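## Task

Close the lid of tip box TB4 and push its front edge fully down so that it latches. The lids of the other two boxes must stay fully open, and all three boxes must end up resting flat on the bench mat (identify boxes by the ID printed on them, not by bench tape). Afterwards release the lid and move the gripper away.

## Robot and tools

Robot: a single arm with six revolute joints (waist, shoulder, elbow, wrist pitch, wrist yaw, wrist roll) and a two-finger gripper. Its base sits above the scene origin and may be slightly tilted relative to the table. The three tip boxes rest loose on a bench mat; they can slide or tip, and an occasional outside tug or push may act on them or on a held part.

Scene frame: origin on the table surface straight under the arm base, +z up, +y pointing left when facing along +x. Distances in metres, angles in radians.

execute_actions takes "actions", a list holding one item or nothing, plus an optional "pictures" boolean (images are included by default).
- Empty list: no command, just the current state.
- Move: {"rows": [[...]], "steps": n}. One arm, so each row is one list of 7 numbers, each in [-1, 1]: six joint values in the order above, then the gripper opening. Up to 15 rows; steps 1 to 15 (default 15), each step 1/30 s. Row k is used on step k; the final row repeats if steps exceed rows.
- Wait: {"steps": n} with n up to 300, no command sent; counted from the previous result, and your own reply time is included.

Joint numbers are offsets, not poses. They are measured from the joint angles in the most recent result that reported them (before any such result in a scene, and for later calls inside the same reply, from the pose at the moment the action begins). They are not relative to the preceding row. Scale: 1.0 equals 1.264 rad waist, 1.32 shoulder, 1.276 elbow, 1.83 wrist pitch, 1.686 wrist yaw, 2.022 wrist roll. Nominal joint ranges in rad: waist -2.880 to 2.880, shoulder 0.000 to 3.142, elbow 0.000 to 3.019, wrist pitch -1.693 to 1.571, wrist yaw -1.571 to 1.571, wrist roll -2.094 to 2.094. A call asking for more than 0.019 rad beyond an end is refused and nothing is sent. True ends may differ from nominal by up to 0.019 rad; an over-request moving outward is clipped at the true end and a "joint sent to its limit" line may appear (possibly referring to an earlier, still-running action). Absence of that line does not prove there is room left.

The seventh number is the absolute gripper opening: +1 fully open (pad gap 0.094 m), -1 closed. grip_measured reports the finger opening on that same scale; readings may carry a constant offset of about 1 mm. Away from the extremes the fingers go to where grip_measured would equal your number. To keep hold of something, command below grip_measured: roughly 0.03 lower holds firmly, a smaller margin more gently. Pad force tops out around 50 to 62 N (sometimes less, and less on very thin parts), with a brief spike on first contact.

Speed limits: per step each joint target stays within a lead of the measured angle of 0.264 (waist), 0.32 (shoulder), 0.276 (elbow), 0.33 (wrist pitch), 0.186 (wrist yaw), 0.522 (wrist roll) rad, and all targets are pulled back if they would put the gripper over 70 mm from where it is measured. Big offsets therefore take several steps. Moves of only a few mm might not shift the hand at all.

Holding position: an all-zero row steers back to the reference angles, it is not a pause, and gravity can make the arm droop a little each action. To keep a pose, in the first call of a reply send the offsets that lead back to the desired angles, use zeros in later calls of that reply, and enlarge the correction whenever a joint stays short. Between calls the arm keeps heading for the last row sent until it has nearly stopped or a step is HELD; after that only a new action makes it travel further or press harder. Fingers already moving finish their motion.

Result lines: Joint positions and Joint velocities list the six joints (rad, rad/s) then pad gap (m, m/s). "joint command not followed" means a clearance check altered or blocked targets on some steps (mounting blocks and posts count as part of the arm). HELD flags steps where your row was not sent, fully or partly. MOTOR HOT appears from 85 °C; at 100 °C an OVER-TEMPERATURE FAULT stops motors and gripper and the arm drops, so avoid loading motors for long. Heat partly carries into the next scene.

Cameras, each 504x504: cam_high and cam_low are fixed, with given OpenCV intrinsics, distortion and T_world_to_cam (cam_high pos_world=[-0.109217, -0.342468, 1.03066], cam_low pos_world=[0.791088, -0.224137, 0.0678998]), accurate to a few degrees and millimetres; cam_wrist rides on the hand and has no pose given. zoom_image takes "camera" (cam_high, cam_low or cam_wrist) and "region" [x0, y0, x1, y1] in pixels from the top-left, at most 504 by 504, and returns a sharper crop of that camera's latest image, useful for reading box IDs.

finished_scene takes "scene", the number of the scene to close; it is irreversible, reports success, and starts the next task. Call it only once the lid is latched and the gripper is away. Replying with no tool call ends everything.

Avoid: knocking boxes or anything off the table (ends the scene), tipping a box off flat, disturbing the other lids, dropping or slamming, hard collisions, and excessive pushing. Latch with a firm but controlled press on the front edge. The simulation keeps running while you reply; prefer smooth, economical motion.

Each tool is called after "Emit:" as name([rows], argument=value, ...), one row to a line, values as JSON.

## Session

Emit:
execute_actions(actions=[])

Scene clock: 0.00 s of 8400.00 s.
grip_measured=+1.000
Joint positions: [ 0.94   1.215  0.15   0.539  0.326 -1.537  0.094]
Joint velocities: [-0.005 -0.015  0.012 -0.017 -0.051  0.022  0.   ]
Motor temperatures (°C, as the motors report them): [22 24 24 22 21 22]

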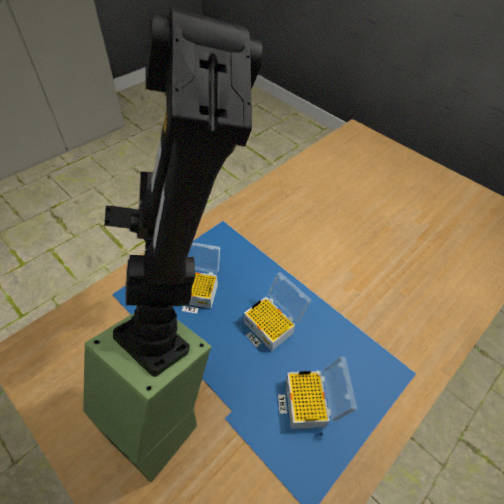

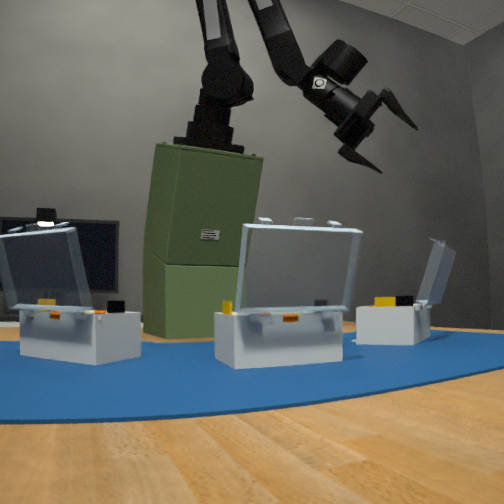

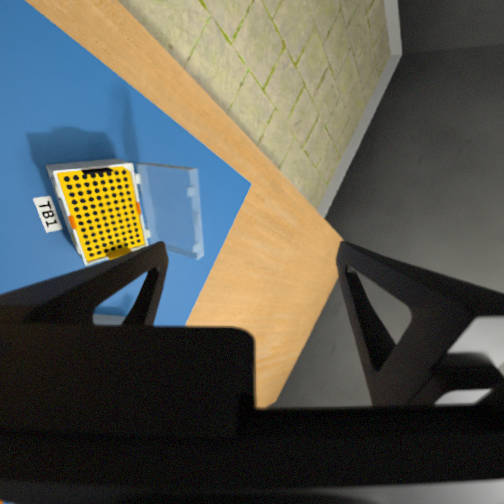

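Emit:
zoom_image(camera="cam_high", region=[235, 300, 305, 370])

Emit:
zoom_image(camera="cam_high", region=[265, 350, 365, 450])

Region (235, 300, 305, 370) of cam_high's 504x504 image, scaled by 7.200, with more detail than that image has.

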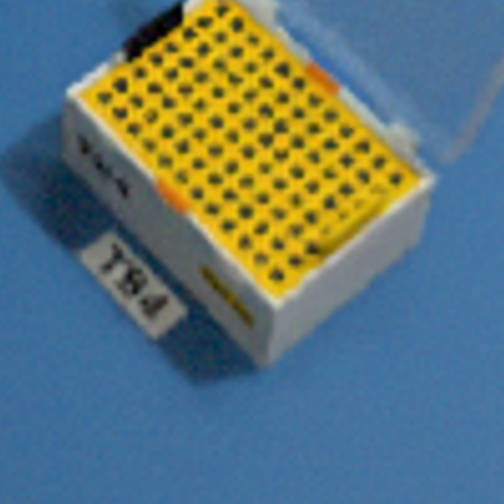

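Region (265, 350, 365, 450) of cam_high's 504x504 image, scaled by 5.040, with more detail than that image has.

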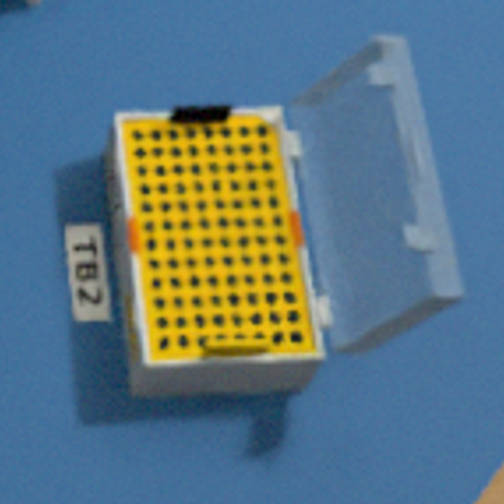

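Emit:
execute_actions([
  {"rows":[[-0.007,0.015,0.015,-0.03,0,0.05,0.8],[-0.014,0.03,0.03,-0.06,0,0.1,0.6],[-0.021,0.045,0.045,-0.09,0,0.15,0.4],[-0.028,0.06,0.06,-0.12,0,0.2,0.2],[-0.035,0.075,0.075,-0.15,0,0.25,0],[-0.042,0.09,0.09,-0.18,0,0.3,-0.2],[-0.049,0.105,0.105,-0.21,0,0.35,-0.4],[-0.056,0.12,0.12,-0.24,0,0.4,-0.6],[-0.063,0.135,0.135,-0.27,0,0.45,-0.8],[-0.07,0.15,0.15,-0.3,0,0.5,-1],[-0.077,0.165,0.165,-0.33,0,0.55,-1],[-0.084,0.18,0.18,-0.36,0,0.6,-1],[-0.091,0.195,0.195,-0.39,0,0.65,-1],[-0.098,0.21,0.21,-0.42,0,0.7,-1],[-0.105,0.225,0.225,-0.45,0,0.765,-1]]},
], pictures=false)

Emit:
execute_actions([
  {"steps":15},
])

Scene clock: 15.63 s of 8400.00 s.
grip_measured=-0.977
Joint positions: [ 0.835  1.471  0.392 -0.161  0.326 -0.443  0.001]
Joint velocities: [-0.249  0.562  0.545 -1.619 -0.037  2.747 -0.   ]
Motor temperatures (°C, as the motors report them): [22 24 24 23 21 22]
Steps of this call (steps 1 to 90: nothing new was sent; then 12.13 s passed at rest; steps 91 to 105: all 15 steps of this action). Readings (joint positions):
91: [0.940 1.216 0.150 0.532 0.326 -1.524]
92: [0.940 1.219 0.154 0.510 0.326 -1.493]
94: [0.933 1.241 0.174 0.430 0.326 -1.392]
98: [0.898 1.330 0.249 0.221 0.326 -1.093]
105: the state above

Scene clock: 16.13 s of 8400.00 s.
grip_measured=-0.977
Joint positions: [ 0.816  1.514  0.426 -0.268  0.326 -0.02   0.001]
Joint velocities: [-0.015 -0.005 -0.037  0.007 -0.066  0.095  0.   ]
Motor temperatures (°C, as the motors report them): [22 24 24 23 21 22]
Steps of this call (steps 1 to 15: the robot went on to your last target). Readings (joint positions):
1: [0.827 1.489 0.409 -0.205 0.326 -0.356]
2: [0.821 1.502 0.419 -0.231 0.326 -0.285]
4: [0.817 1.513 0.426 -0.255 0.326 -0.184]
8: [0.816 1.514 0.426 -0.267 0.326 -0.078]
15: the state above

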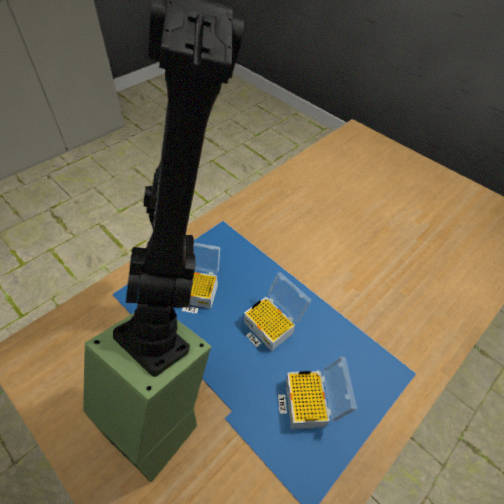

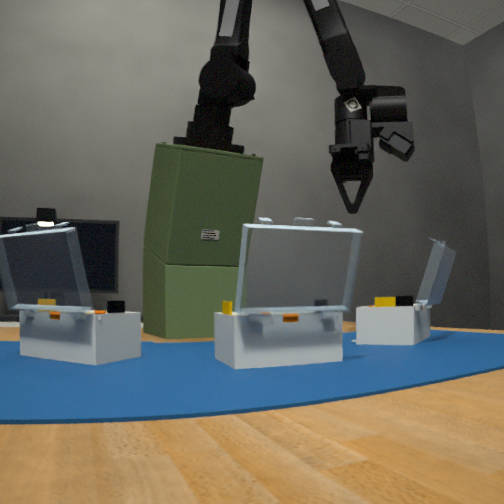

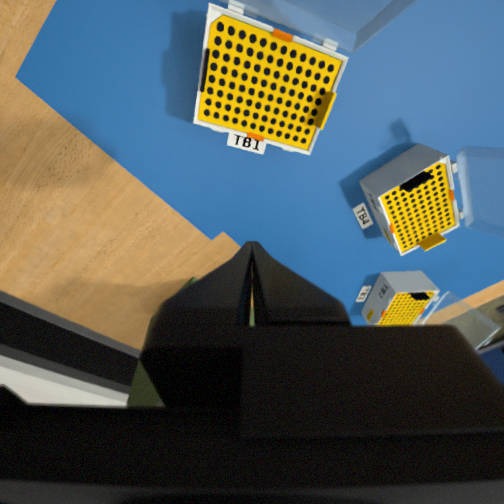

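Emit:
zoom_image(camera="cam_wrist", region=[345, 260, 415, 330])

Region (345, 260, 415, 330) of cam_wrist's 504x504 image, scaled by 7.200, with more detail than that image has.

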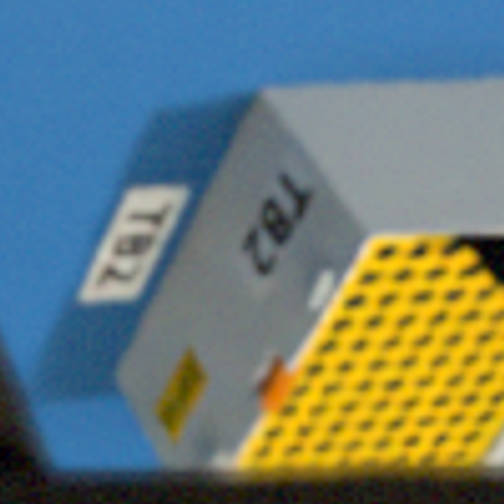

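Right is TB2. Check the left from the middle.

Emit:
execute_actions([
  {"rows":[[-0.04,0,0,0,-0.025,0,-1],[-0.09,0,0,0,-0.05,0,-1],[-0.14,0,0,0,-0.075,0,-1],[-0.19,0,0,0,-0.1,0,-1],[-0.24,0,0,0,-0.125,0,-1],[-0.29,0,0,0,-0.15,0,-1],[-0.34,0,0,0,-0.175,0,-1],[-0.39,0,0,0,-0.2,0,-1],[-0.45,0,0,0,-0.225,0,-1],[-0.51,0,0,0,-0.25,0,-1],[-0.57,0,0,0,-0.275,0,-1],[-0.63,0,0,0,-0.3,0,-1],[-0.69,0,0,0,-0.32,0,-1],[-0.75,0,0,0,-0.32,0,-1],[-0.8,0,0,0,-0.32,0,-1]]},
], pictures=false)

Emit:
execute_actions([
  {"steps":15},
])

Emit:
zoom_image(camera="cam_wrist", region=[0, 100, 170, 270])

Scene clock: 24.50 s of 8400.00 s.
grip_measured=-0.977
Joint positions: [-0.071  1.514  0.428 -0.268 -0.207 -0.008  0.001]
Joint velocities: [-2.154 -0.005  0.012  0.012 -0.125 -0.007 -0.   ]
Motor temperatures (°C, as the motors report them): [22 24 24 22 21 22]
Steps of this call (steps 1 to 30: the robot went on to your last target; steps 31 to 90: nothing new was sent; then 4.87 s passed at rest; steps 91 to 105: all 15 steps of this action). Readings (joint positions):
91: [0.812 1.514 0.426 -0.268 0.305 -0.005]
92: [0.797 1.514 0.426 -0.268 0.269 -0.006]
94: [0.717 1.514 0.426 -0.268 0.187 -0.008]
98: [0.443 1.514 0.426 -0.268 0.025 -0.008]
105: the state above

Scene clock: 25.00 s of 8400.00 s.
grip_measured=-0.977
Joint positions: [-0.206  1.514  0.429 -0.268 -0.211 -0.008  0.001]
Joint velocities: [ 0.005  0.005 -0.002 -0.017 -0.051 -0.007 -0.   ]
Motor temperatures (°C, as the motors report them): [22 24 24 22 21 22]
Steps of this call (steps 1 to 15: the robot went on to your last target). Readings (joint positions):
1: [-0.137 1.514 0.429 -0.268 -0.208 -0.008]
2: [-0.185 1.514 0.430 -0.268 -0.208 -0.008]
4: [-0.220 1.514 0.429 -0.268 -0.208 -0.008]
8: [-0.209 1.514 0.429 -0.268 -0.211 -0.008]
15: the state above

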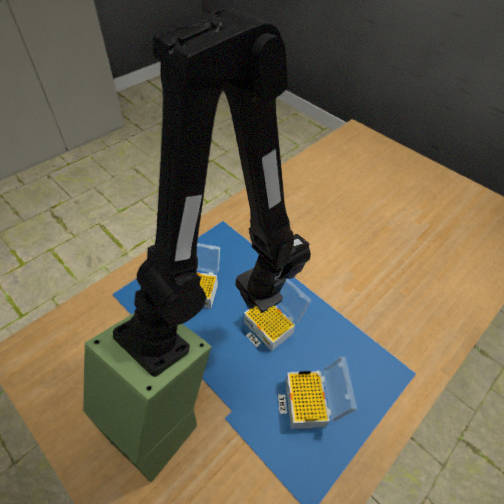

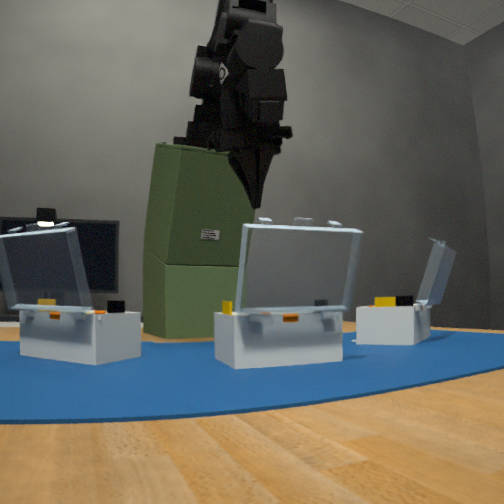

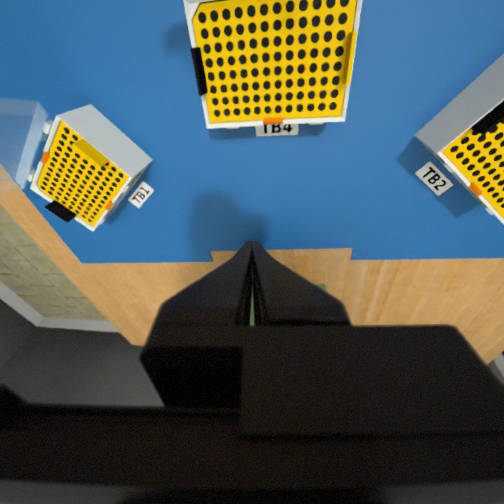

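Region (0, 100, 170, 270) of cam_wrist's 504x504 image, scaled by 2.965, with more detail than that image has.

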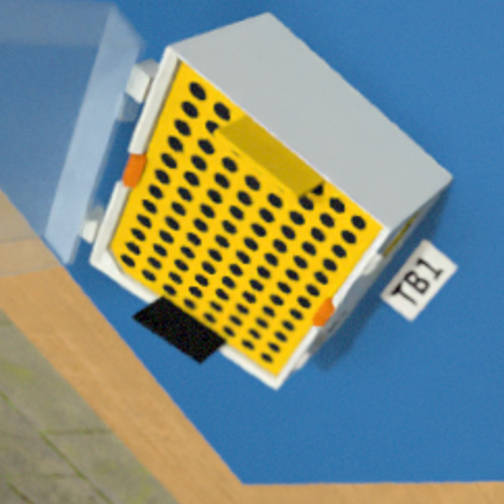

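Emit:
execute_actions([
  {"rows":[[-0.03,0,0,0,-0.02,0,-1],[-0.07,0,0,0,-0.04,0,-1],[-0.11,0,0,0,-0.06,0,-1],[-0.15,0,0,0,-0.08,0,-1],[-0.19,0,0,0,-0.1,0,-1],[-0.23,0,0,0,-0.12,0,-1],[-0.27,0,0,0,-0.14,0,-1],[-0.31,0,0,0,-0.16,0,-1],[-0.35,0,0,0,-0.18,0,-1],[-0.38,0,0,0,-0.18,0,-1],[-0.4,0,0,0,-0.18,0,-1]]},
])

Emit:
zoom_image(camera="cam_wrist", region=[0, 100, 220, 320])

Scene clock: 29.70 s of 8400.00 s.
grip_measured=-0.977
Joint positions: [-0.724  1.514  0.429 -0.268 -0.508 -0.008  0.001]
Joint velocities: [-0.015 -0.005  0.002  0.002 -0.022  0.022  0.001]
Motor temperatures (°C, as the motors report them): [22 24 24 22 21 22]
Steps of this call (steps 1 to 15: the robot went on to your last target; steps 16 to 90: nothing new was sent; then 1.20 s passed at rest; steps 91 to 105: all 15 steps of this action). Readings (joint positions):
91: [-0.208 1.514 0.429 -0.268 -0.227 -0.008]
92: [-0.219 1.514 0.429 -0.268 -0.256 -0.008]
94: [-0.279 1.514 0.429 -0.268 -0.322 -0.008]
98: [-0.497 1.514 0.429 -0.268 -0.452 -0.008]
105: the state above

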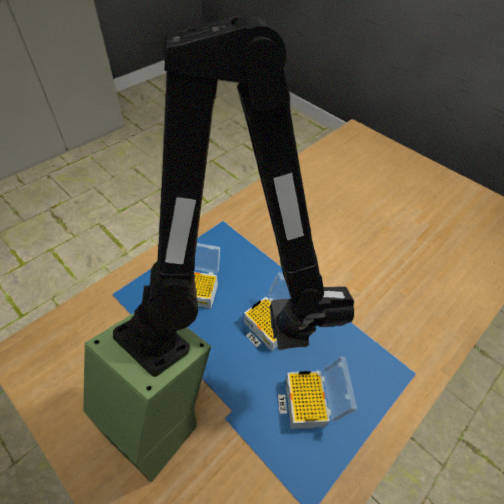

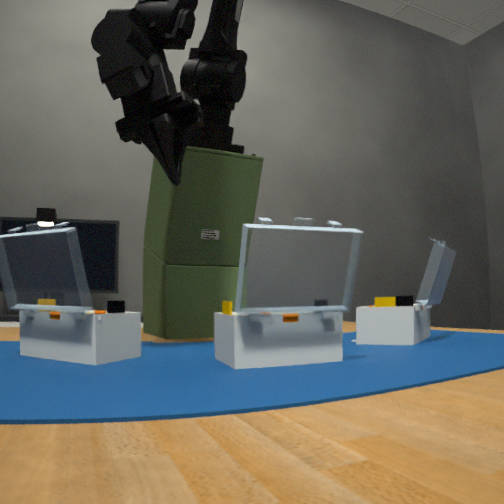

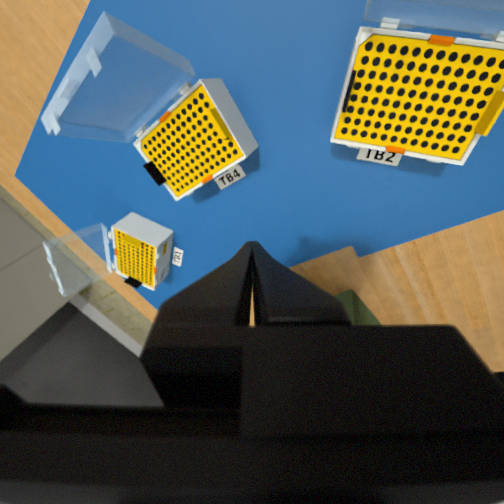

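Region (0, 100, 220, 320) of cam_wrist's 504x504 image, scaled by 2.291, with more detail than that image has.

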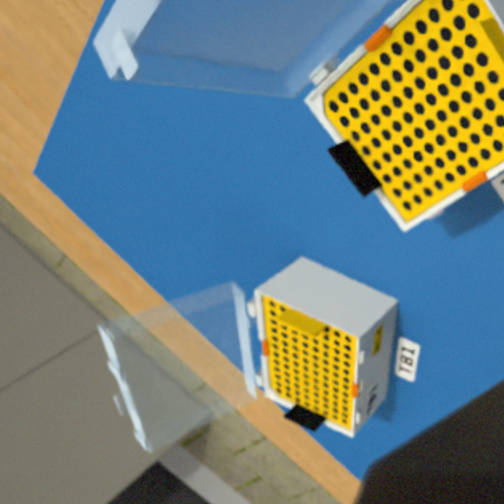

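Emit:
zoom_image(camera="cam_wrist", region=[145, 250, 185, 290])

Region (145, 250, 185, 290) of cam_wrist's 504x504 image, scaled by 12.600, with more detail than that image has.

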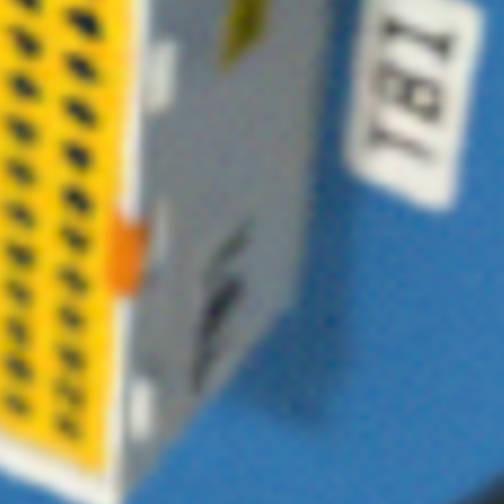

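Emit:
execute_actions([
  {"rows":[[-0.03,0,0,0,-0.01,0,-1],[-0.07,0,0,0,-0.02,0,-1],[-0.11,0,0,0,-0.03,0,-1],[-0.15,0,0,0,-0.04,0,-1],[-0.19,0,0,0,-0.05,0,-1],[-0.23,0,0,0,-0.06,0,-1],[-0.27,0,0,0,-0.07,0,-1],[-0.31,0,0,0,-0.08,0,-1],[-0.35,0,0,0,-0.09,0,-1],[-0.38,0,0,0,-0.1,0,-1],[-0.4,0,0,0,-0.1,0,-1]]},
])

Emit:
zoom_image(camera="cam_wrist", region=[90, 150, 240, 300])

Scene clock: 36.13 s of 8400.00 s.
grip_measured=-0.977
Joint positions: [-1.242  1.514  0.429 -0.268 -0.671 -0.008  0.001]
Joint velocities: [-0.005  0.005 -0.007 -0.002 -0.066  0.066 -0.001]
Motor temperatures (°C, as the motors report them): [22 24 24 22 21 22]
Steps of this call (steps 1 to 15: the robot went on to your last target; steps 16 to 90: nothing new was sent; then 2.93 s passed at rest; steps 91 to 105: all 15 steps of this action). Readings (joint positions):
91: [-0.726 1.514 0.429 -0.268 -0.518 -0.008]
92: [-0.735 1.514 0.429 -0.268 -0.532 -0.008]
94: [-0.795 1.514 0.429 -0.268 -0.564 -0.008]
98: [-1.014 1.514 0.429 -0.268 -0.627 -0.008]
105: the state above

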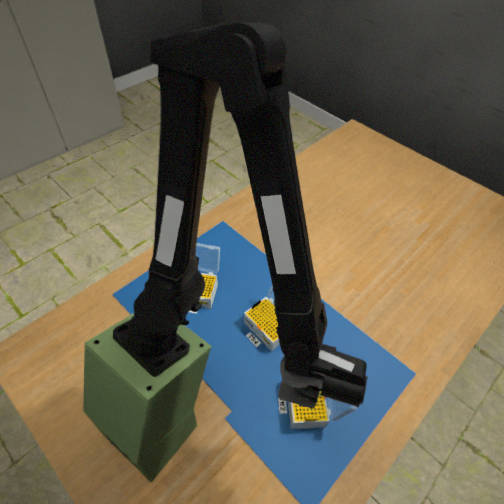

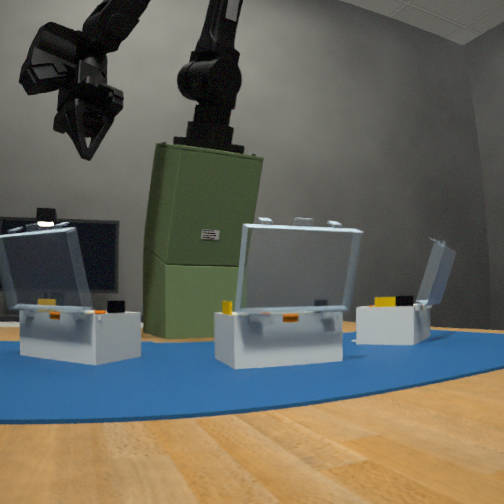

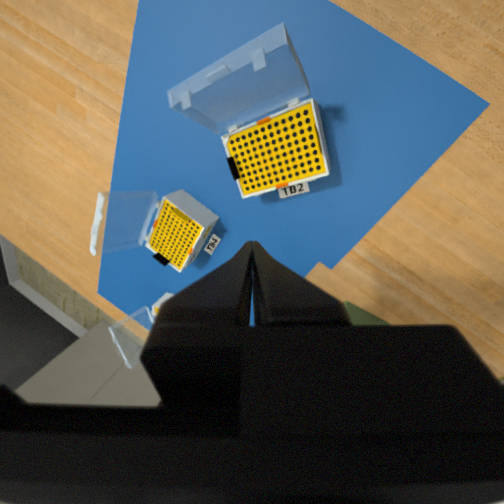

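Region (90, 150, 240, 300) of cam_wrist's 504x504 image, scaled by 3.360, with more detail than that image has.

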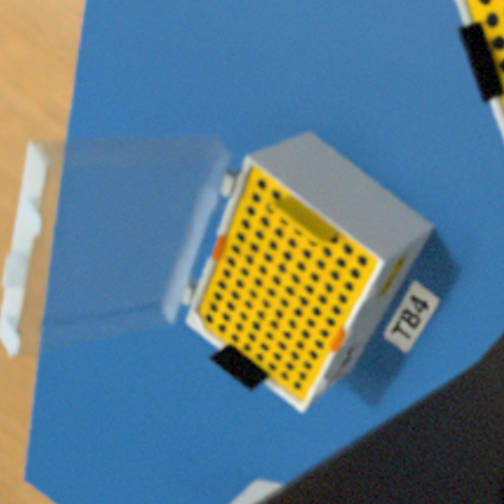

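Emit:
execute_actions([
  {"rows":[[0.04,0,0.03,0,0.03,0,-1],[0.08,0,0.06,0,0.06,0,-1],[0.13,0,0.09,0,0.09,0,-1],[0.18,0.01,0.12,0,0.12,0,-1],[0.23,0.02,0.15,0,0.15,0,-1],[0.28,0.03,0.18,0,0.18,0,-1],[0.34,0.04,0.21,0,0.21,0,-1],[0.4,0.05,0.24,0,0.24,0,-1],[0.9,0.19,0.435,0,0.4,0,-1]]},
], pictures=false)

Emit:
execute_actions([
  {"steps":28},
])

Scene clock: 41.47 s of 8400.00 s.
grip_measured=-0.977
Joint positions: [-0.627  1.706  0.893 -0.268 -0.044 -0.008  0.001]
Joint velocities: [1.275 0.444 0.764 0.017 0.447 0.022 0.   ]
Motor temperatures (°C, as the motors report them): [22 24 24 22 21 22]
Steps of this call (steps 1 to 15: the robot went on to your last target; steps 16 to 90: nothing new was sent; then 1.83 s passed at rest; steps 91 to 105: all 15 steps of this action). Readings (joint positions):
91: [-1.237 1.514 0.430 -0.268 -0.648 -0.008]
92: [-1.223 1.514 0.436 -0.268 -0.605 -0.008]
94: [-1.152 1.515 0.469 -0.268 -0.510 -0.008]
98: [-0.945 1.539 0.602 -0.268 -0.344 -0.008]
105: the state above

Scene clock: 42.40 s of 8400.00 s.
grip_measured=-0.977
Joint positions: [-0.102  1.754  0.965 -0.268  0.002 -0.008  0.001]
Joint velocities: [ 0.005 -0.015  0.017 -0.022 -0.051 -0.037 -0.   ]
Motor temperatures (°C, as the motors report them): [22 24 24 22 21 22]
Steps of this call (steps 1 to 28: the robot went on to your last target). Readings (joint positions):
1: [-0.583 1.719 0.916 -0.268 -0.030 -0.008]
2: [-0.537 1.729 0.933 -0.268 -0.020 -0.008]
4: [-0.444 1.738 0.951 -0.268 -0.009 -0.008]
8: [-0.251 1.743 0.958 -0.268 -0.003 -0.008]
28: the state above

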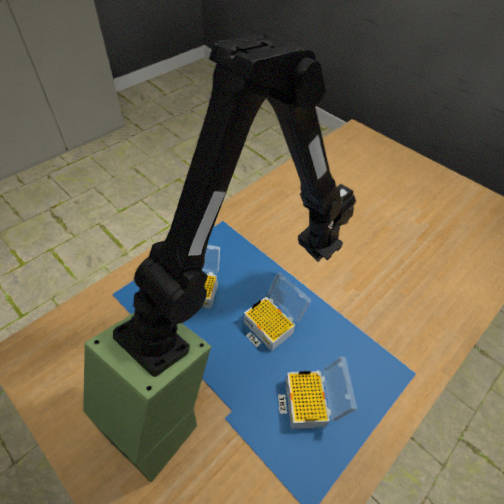

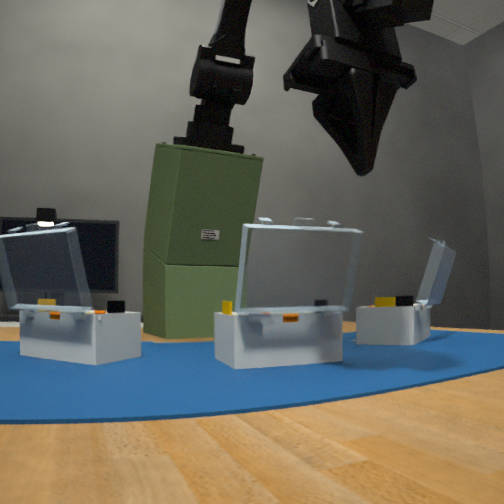

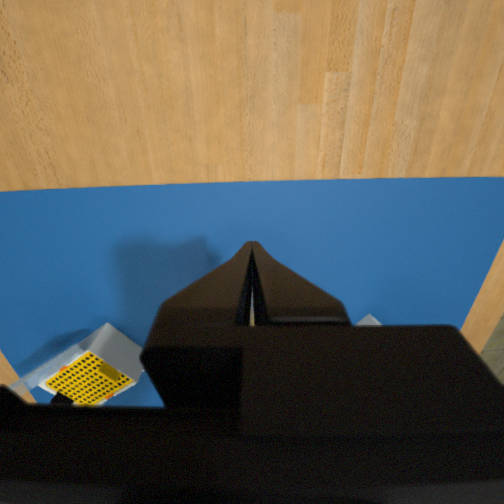

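Emit:
execute_actions([
  {"rows":[[-0.005,0.01,0,-0.005,0,0,-1],[-0.01,0.02,0,-0.01,0,0,-1],[-0.015,0.03,0,-0.015,0,0,-1],[-0.02,0.04,0,-0.02,0,0,-1],[-0.025,0.05,0,-0.025,0,0,-1],[-0.03,0.06,0,-0.03,0,0,-1],[-0.035,0.07,0,-0.035,0,0,-1],[-0.04,0.08,0,-0.04,0,0,-1],[-0.045,0.09,0,-0.045,0,0,-1],[-0.05,0.1,0,-0.05,0,0,-1],[-0.055,0.105,0,-0.055,0,0,-1]]},
])

Scene clock: 47.13 s of 8400.00 s.
grip_measured=-0.977
Joint positions: [-0.167  1.902  0.959 -0.353  0.002 -0.008  0.001]
Joint velocities: [-0.093  0.093 -0.056 -0.046 -0.037 -0.022 -0.   ]
Motor temperatures (°C, as the motors report them): [22 25 25 22 21 22]
Steps of this call (steps 1 to 30: the robot went on to your last target; steps 31 to 90: nothing new was sent; then 1.23 s passed at rest; steps 91 to 105: all 15 steps of this action). Readings (joint positions):
91: [-0.102 1.754 0.965 -0.268 0.002 -0.008]
92: [-0.102 1.755 0.965 -0.268 0.002 -0.008]
94: [-0.103 1.763 0.965 -0.273 0.002 -0.008]
98: [-0.120 1.809 0.965 -0.304 0.002 -0.008]
105: the state above

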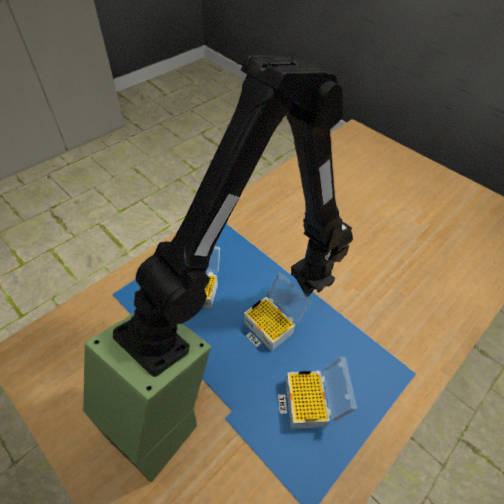

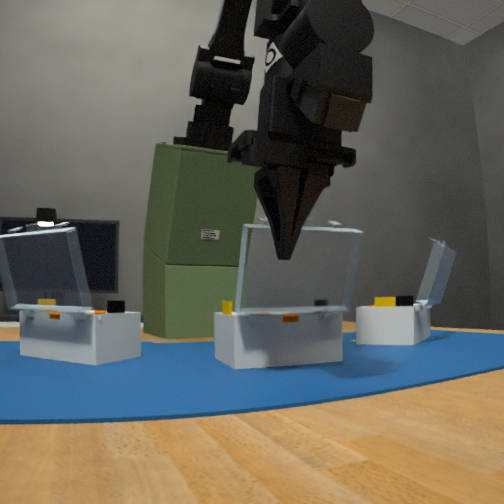

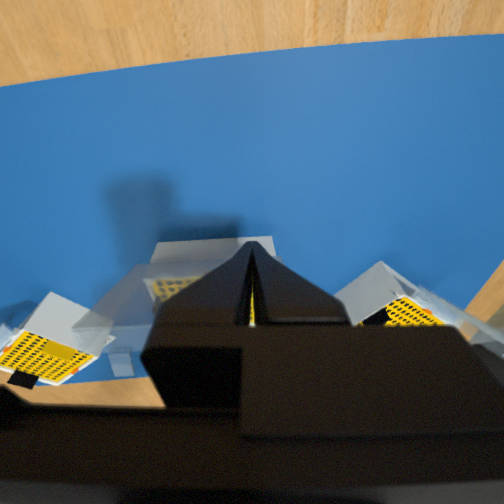

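Waist back left, then push in slowly.

Emit:
execute_actions([
  {"rows":[[0.01,0,0,-0.005,0,0,-1],[0.02,0,0,-0.01,0,0,-1],[0.03,0,0,-0.015,0,0,-1],[0.04,0,0,-0.02,0,0,-1],[0.05,0,-0.003,-0.025,0,0,-1],[0.06,0,-0.006,-0.03,0,0,-1],[0.065,0,-0.009,-0.035,0,0,-1],[0.065,0,-0.012,-0.04,0,0,-1],[0.065,0,-0.015,-0.045,0,0,-1],[0.065,0,-0.018,-0.05,0,0,-1],[0.065,0,-0.021,-0.055,0,0,-1],[0.065,0,-0.024,-0.06,0,0,-1],[0.065,0,-0.027,-0.065,0,0,-1],[0.065,0,-0.03,-0.07,0,0,-1],[0.065,0,-0.033,-0.075,0,0,-1]]},
], pictures=false)

Emit:
execute_actions([
  {"rows":[[0,0,-0.008,-0.01,0,0,-1],[0,0,-0.011,-0.01,0,0,-1],[0,0,-0.014,-0.01,0,0,-1],[0,0,-0.017,-0.01,0,0,-1],[0,0,-0.02,-0.01,0,0,-1],[0,0,-0.023,-0.01,0,0,-1],[0,0,-0.026,-0.01,0,0,-1],[0,0,-0.029,-0.01,0,0,-1],[0,0,-0.032,-0.01,0,0,-1],[0,0,-0.035,-0.01,0,0,-1],[0,0,-0.038,-0.01,0,0,-1],[0,0,-0.041,-0.01,0,0,-1],[0,0,-0.044,-0.01,0,0,-1]]},
])

Scene clock: 65.93 s of 8400.00 s.
grip_measured=-0.977
Joint positions: [-0.082  1.903  0.926 -0.456  0.002 -0.008  0.001]
Joint velocities: [-0.005 -0.015 -0.125 -0.3    0.11  -0.022  0.002]
Motor temperatures (°C, as the motors report them): [22 26 25 22 21 22]
Steps of this call (steps 1 to 15: the robot went on to your last target; steps 16 to 90: nothing new was sent; then 15.30 s passed at rest; steps 91 to 105: all 15 steps of this action). Readings (joint positions):
91: [-0.169 1.903 0.958 -0.356 0.002 -0.008]
92: [-0.168 1.903 0.958 -0.356 0.002 -0.008]
94: [-0.160 1.903 0.958 -0.361 0.002 -0.008]
98: [-0.114 1.903 0.956 -0.391 0.002 -0.008]
105: the state above

Scene clock: 66.43 s of 8400.00 s.
grip_measured=-0.977
Joint positions: [-0.082  1.903  0.873 -0.461  0.002 -0.008  0.001]
Joint velocities: [-0.015 -0.015 -0.066 -0.007  0.007 -0.022 -0.   ]
Motor temperatures (°C, as the motors report them): [22 26 25 22 21 22]
Steps of this call (steps 1 to 15: all 15 steps of this action). Readings (joint positions):
1: [-0.082 1.903 0.921 -0.461 0.002 -0.008]
2: [-0.082 1.903 0.917 -0.461 0.002 -0.008]
4: [-0.082 1.903 0.911 -0.461 0.002 -0.008]
8: [-0.082 1.903 0.899 -0.461 0.002 -0.008]
15: the state above

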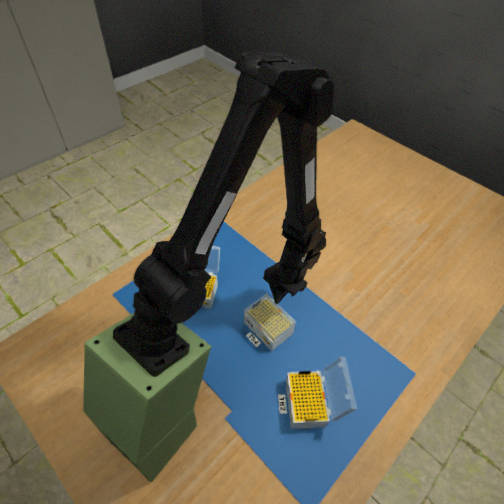

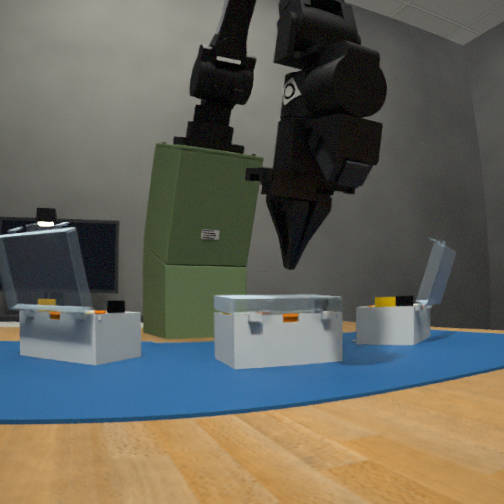

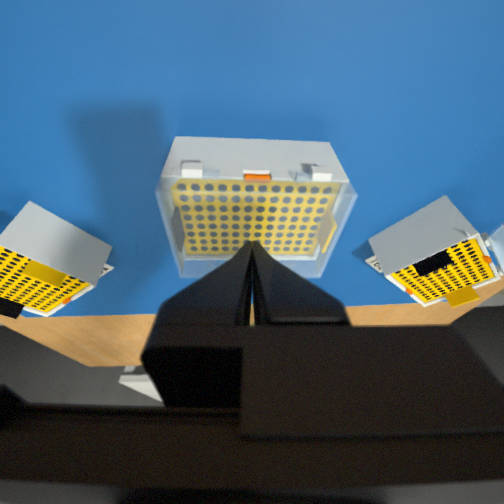

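Emit:
execute_actions([
  {"rows":[[0,0,-0.012,0.011,0,0,-1],[0,0,-0.024,0.022,0,0,-1],[0,0,-0.036,0.033,0,0,-1],[0,0,-0.048,0.044,0,0,-1],[0,0,-0.06,0.055,0,0,-1],[0,0,-0.072,0.066,0,0,-1],[0,0,-0.084,0.077,0,0,-1],[0,0,-0.096,0.088,0,0,-1],[0,0,-0.108,0.099,0,0,-1],[0,0,-0.12,0.11,0,0,-1],[0,0,-0.135,0.12,0,0,-1]]},
])

Emit:
zoom_image(camera="cam_low", region=[205, 260, 355, 340])

Scene clock: 71.00 s of 8400.00 s.
grip_measured=-0.977
Joint positions: [-0.082  1.903  0.697 -0.268  0.002 -0.008  0.001]
Joint velocities: [-0.005  0.015 -0.046  0.051 -0.051 -0.007  0.   ]
Motor temperatures (°C, as the motors report them): [22 26 24 22 21 22]
Steps of this call (steps 1 to 15: the robot went on to your last target; steps 16 to 90: nothing new was sent; then 1.07 s passed at rest; steps 91 to 105: all 15 steps of this action). Readings (joint positions):
91: [-0.082 1.903 0.870 -0.460 0.002 -0.008]
92: [-0.082 1.903 0.865 -0.453 0.002 -0.008]
94: [-0.082 1.903 0.847 -0.425 0.002 -0.008]
98: [-0.082 1.903 0.782 -0.352 0.002 -0.008]
105: the state above

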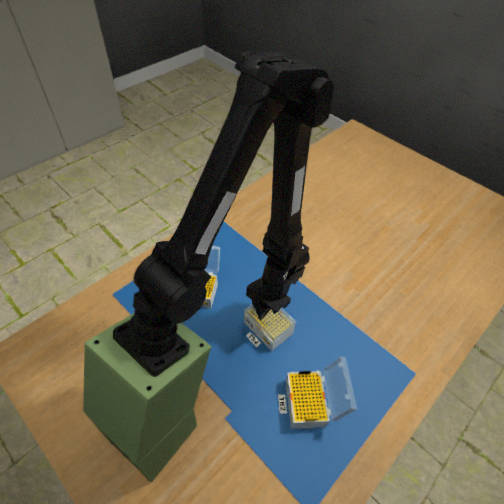

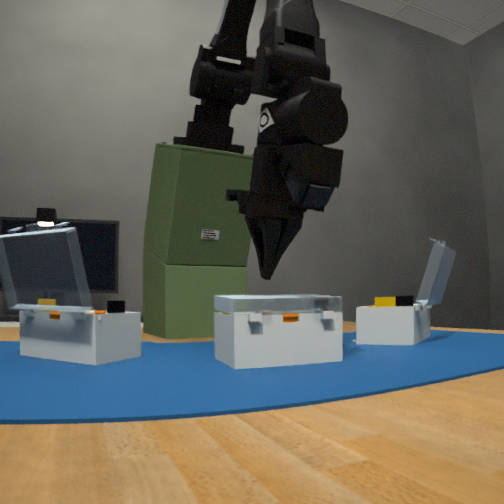

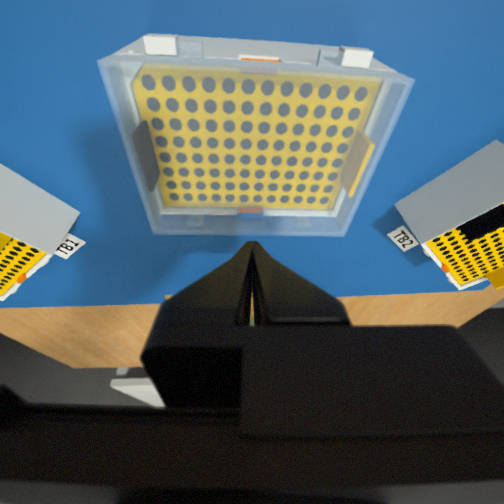

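Region (205, 260, 355, 340) of cam_low's 504x504 image, scaled by 3.360, with more detail than that image has; it fills the top 269 rows of this view, and the rest is white.

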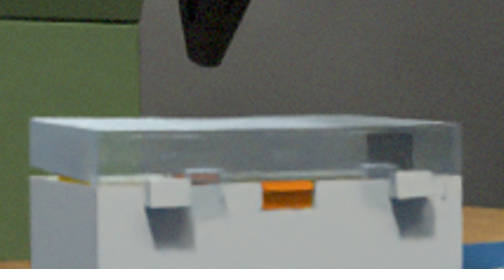

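Emit:
execute_actions([
  {"rows":[[0,0.009,0.008,0,0,0,-1],[0,0.018,0.015,0,0,0,-1],[0,0.027,0.022,0,0,0,-1],[0,0.036,0.028,0,0,0,-1],[0,0.045,0.034,0,0,0,-1],[0,0.054,0.04,0,0,0,-1],[0,0.063,0.045,0,0,0,-1],[0,0.072,0.05,0,0,0,-1],[0,0.081,0.055,0,0,0,-1],[0,0.09,0.06,0,0,0,-1],[0,0.099,0.064,0,0,0,-1],[0,0.108,0.068,0,0,0,-1],[0,0.117,0.072,0,0,0,-1],[0,0.126,0.076,0,0,0,-1],[0,0.135,0.08,0,0,0,-1]]},
], pictures=false)

Emit:
execute_actions([
  {"steps":10},
])

Emit:
zoom_image(camera="cam_low", region=[205, 260, 355, 340])

Scene clock: 77.37 s of 8400.00 s.
grip_measured=-0.977
Joint positions: [-0.082  1.986  0.77  -0.279  0.002 -0.008  0.001]
Joint velocities: [ 0.005  0.005  0.071 -0.134  0.007 -0.051 -0.001]
Motor temperatures (°C, as the motors report them): [22 26 24 22 21 22]
Steps of this call (steps 1 to 15: the robot went on to your last target; steps 16 to 90: nothing new was sent; then 2.87 s passed at rest; steps 91 to 105: all 15 steps of this action). Readings (joint positions):
91: [-0.082 1.903 0.698 -0.258 0.002 -0.008]
92: [-0.082 1.904 0.699 -0.258 0.002 -0.008]
94: [-0.082 1.915 0.709 -0.258 0.002 -0.008]
98: [-0.082 1.962 0.747 -0.258 0.002 -0.008]
105: the state above

Scene clock: 77.70 s of 8400.00 s.
grip_measured=-0.977
Joint positions: [-0.082  1.987  0.775 -0.289  0.002 -0.008  0.001]
Joint velocities: [-0.005 -0.005  0.002  0.002 -0.051 -0.022  0.   ]
Motor temperatures (°C, as the motors report them): [22 26 24 22 21 22]
Steps of this call (steps 1 to 10: the robot went on to your last target). Readings (joint positions):
1: [-0.082 1.987 0.772 -0.283 0.002 -0.008]
2: [-0.082 1.987 0.773 -0.286 0.002 -0.008]
4: [-0.082 1.987 0.774 -0.288 0.002 -0.008]
8: [-0.082 1.987 0.775 -0.289 0.002 -0.008]
10: the state above

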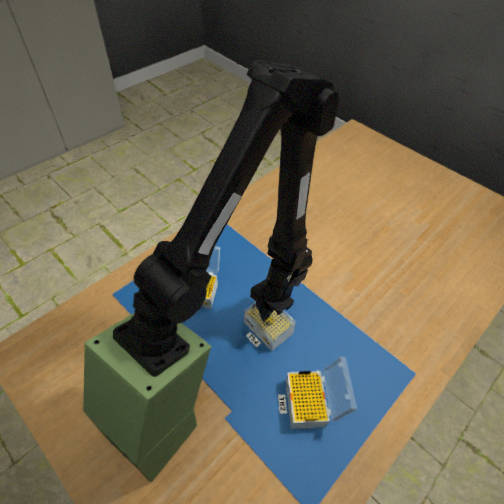

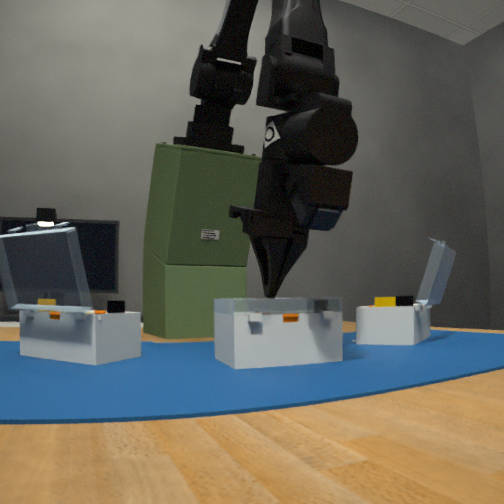

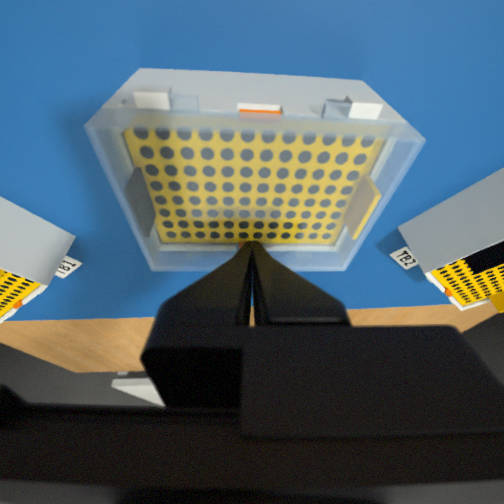

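Region (205, 260, 355, 340) of cam_low's 504x504 image, scaled by 3.360, with more detail than that image has; it fills the top 269 rows of this view, and the rest is white.

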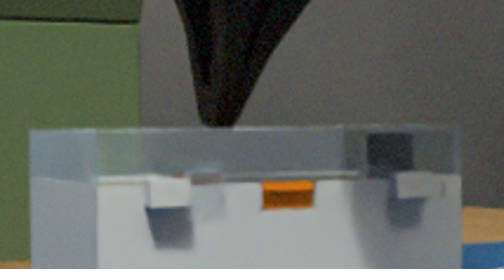

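Emit:
execute_actions([
  {"rows":[[0,0.03,0,0,0,0,-1],[0,0,0,0,0,0,-1],[0,-0.03,-0.01,0,0,0,-1],[0,-0.06,-0.02,0,0,0,-1],[0,-0.09,-0.03,0,0,0,-1],[0,-0.12,-0.04,0,0,0,-1],[0,-0.15,-0.05,0,0,0,-1],[0,-0.18,-0.06,0,0,0,-1],[0,-0.21,-0.07,0,0,0,-1],[0,-0.24,-0.08,0,0,0,-1],[0,-0.27,-0.09,0,0,0,-1],[0,-0.3,-0.09,0,0,0,-1],[0,-0.33,-0.09,0,0,0,-1],[0,-0.35,-0.09,0,0,0,-1],[0,-0.37,-0.09,0,0,0,-1]]},
])

Emit:
zoom_image(camera="cam_low", region=[205, 260, 355, 340])

Scene clock: 85.27 s of 8400.00 s.
grip_measured=-0.977
Joint positions: [-0.082  1.551  0.662 -0.292  0.002 -0.008  0.001]
Joint velocities: [-0.015 -1.07  -0.007 -0.012 -0.037 -0.022  0.   ]
Motor temperatures (°C, as the motors report them): [22 25 24 22 21 22]
Steps of this call (steps 1 to 15: the robot went on to your last target; steps 16 to 90: nothing new was sent; then 4.07 s passed at rest; steps 91 to 105: all 15 steps of this action). Readings (joint positions):
91: [-0.082 1.985 0.774 -0.291 0.002 -0.008]
92: [-0.082 1.982 0.773 -0.292 0.002 -0.008]
94: [-0.082 1.971 0.767 -0.292 0.002 -0.008]
98: [-0.082 1.867 0.717 -0.292 0.002 -0.008]
105: the state above

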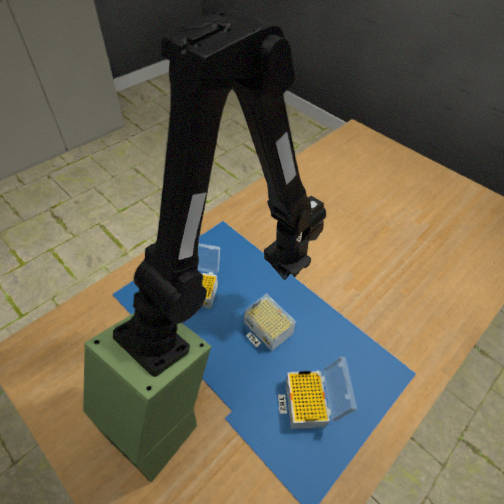

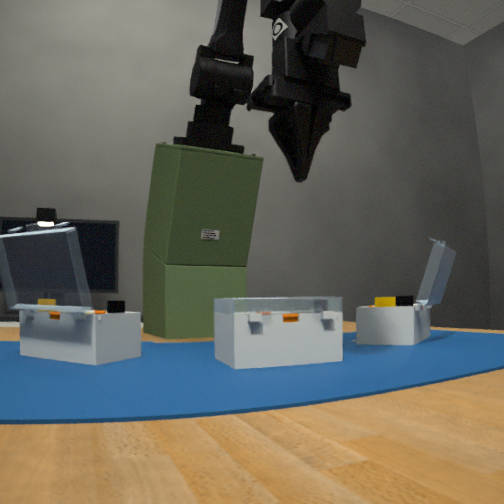

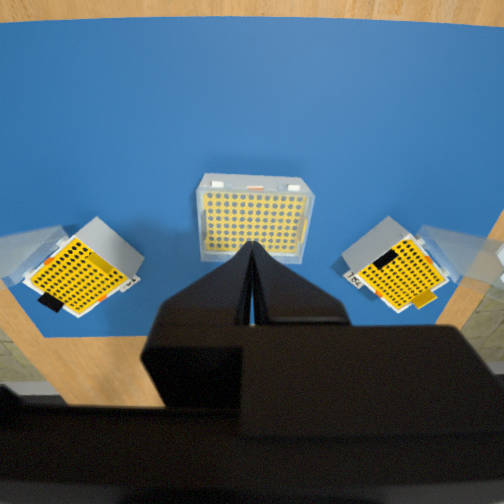

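Region (205, 260, 355, 340) of cam_low's 504x504 image, scaled by 3.360, with more detail than that image has; it fills the top 269 rows of this view, and the rest is white.

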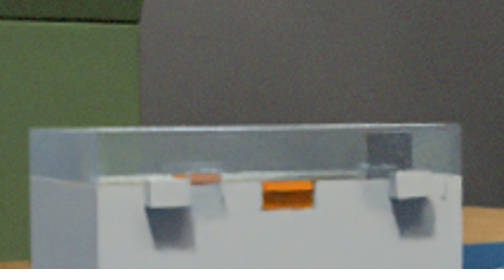

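Emit:
finished_scene(scene=2)

The scene is finished: the task was done.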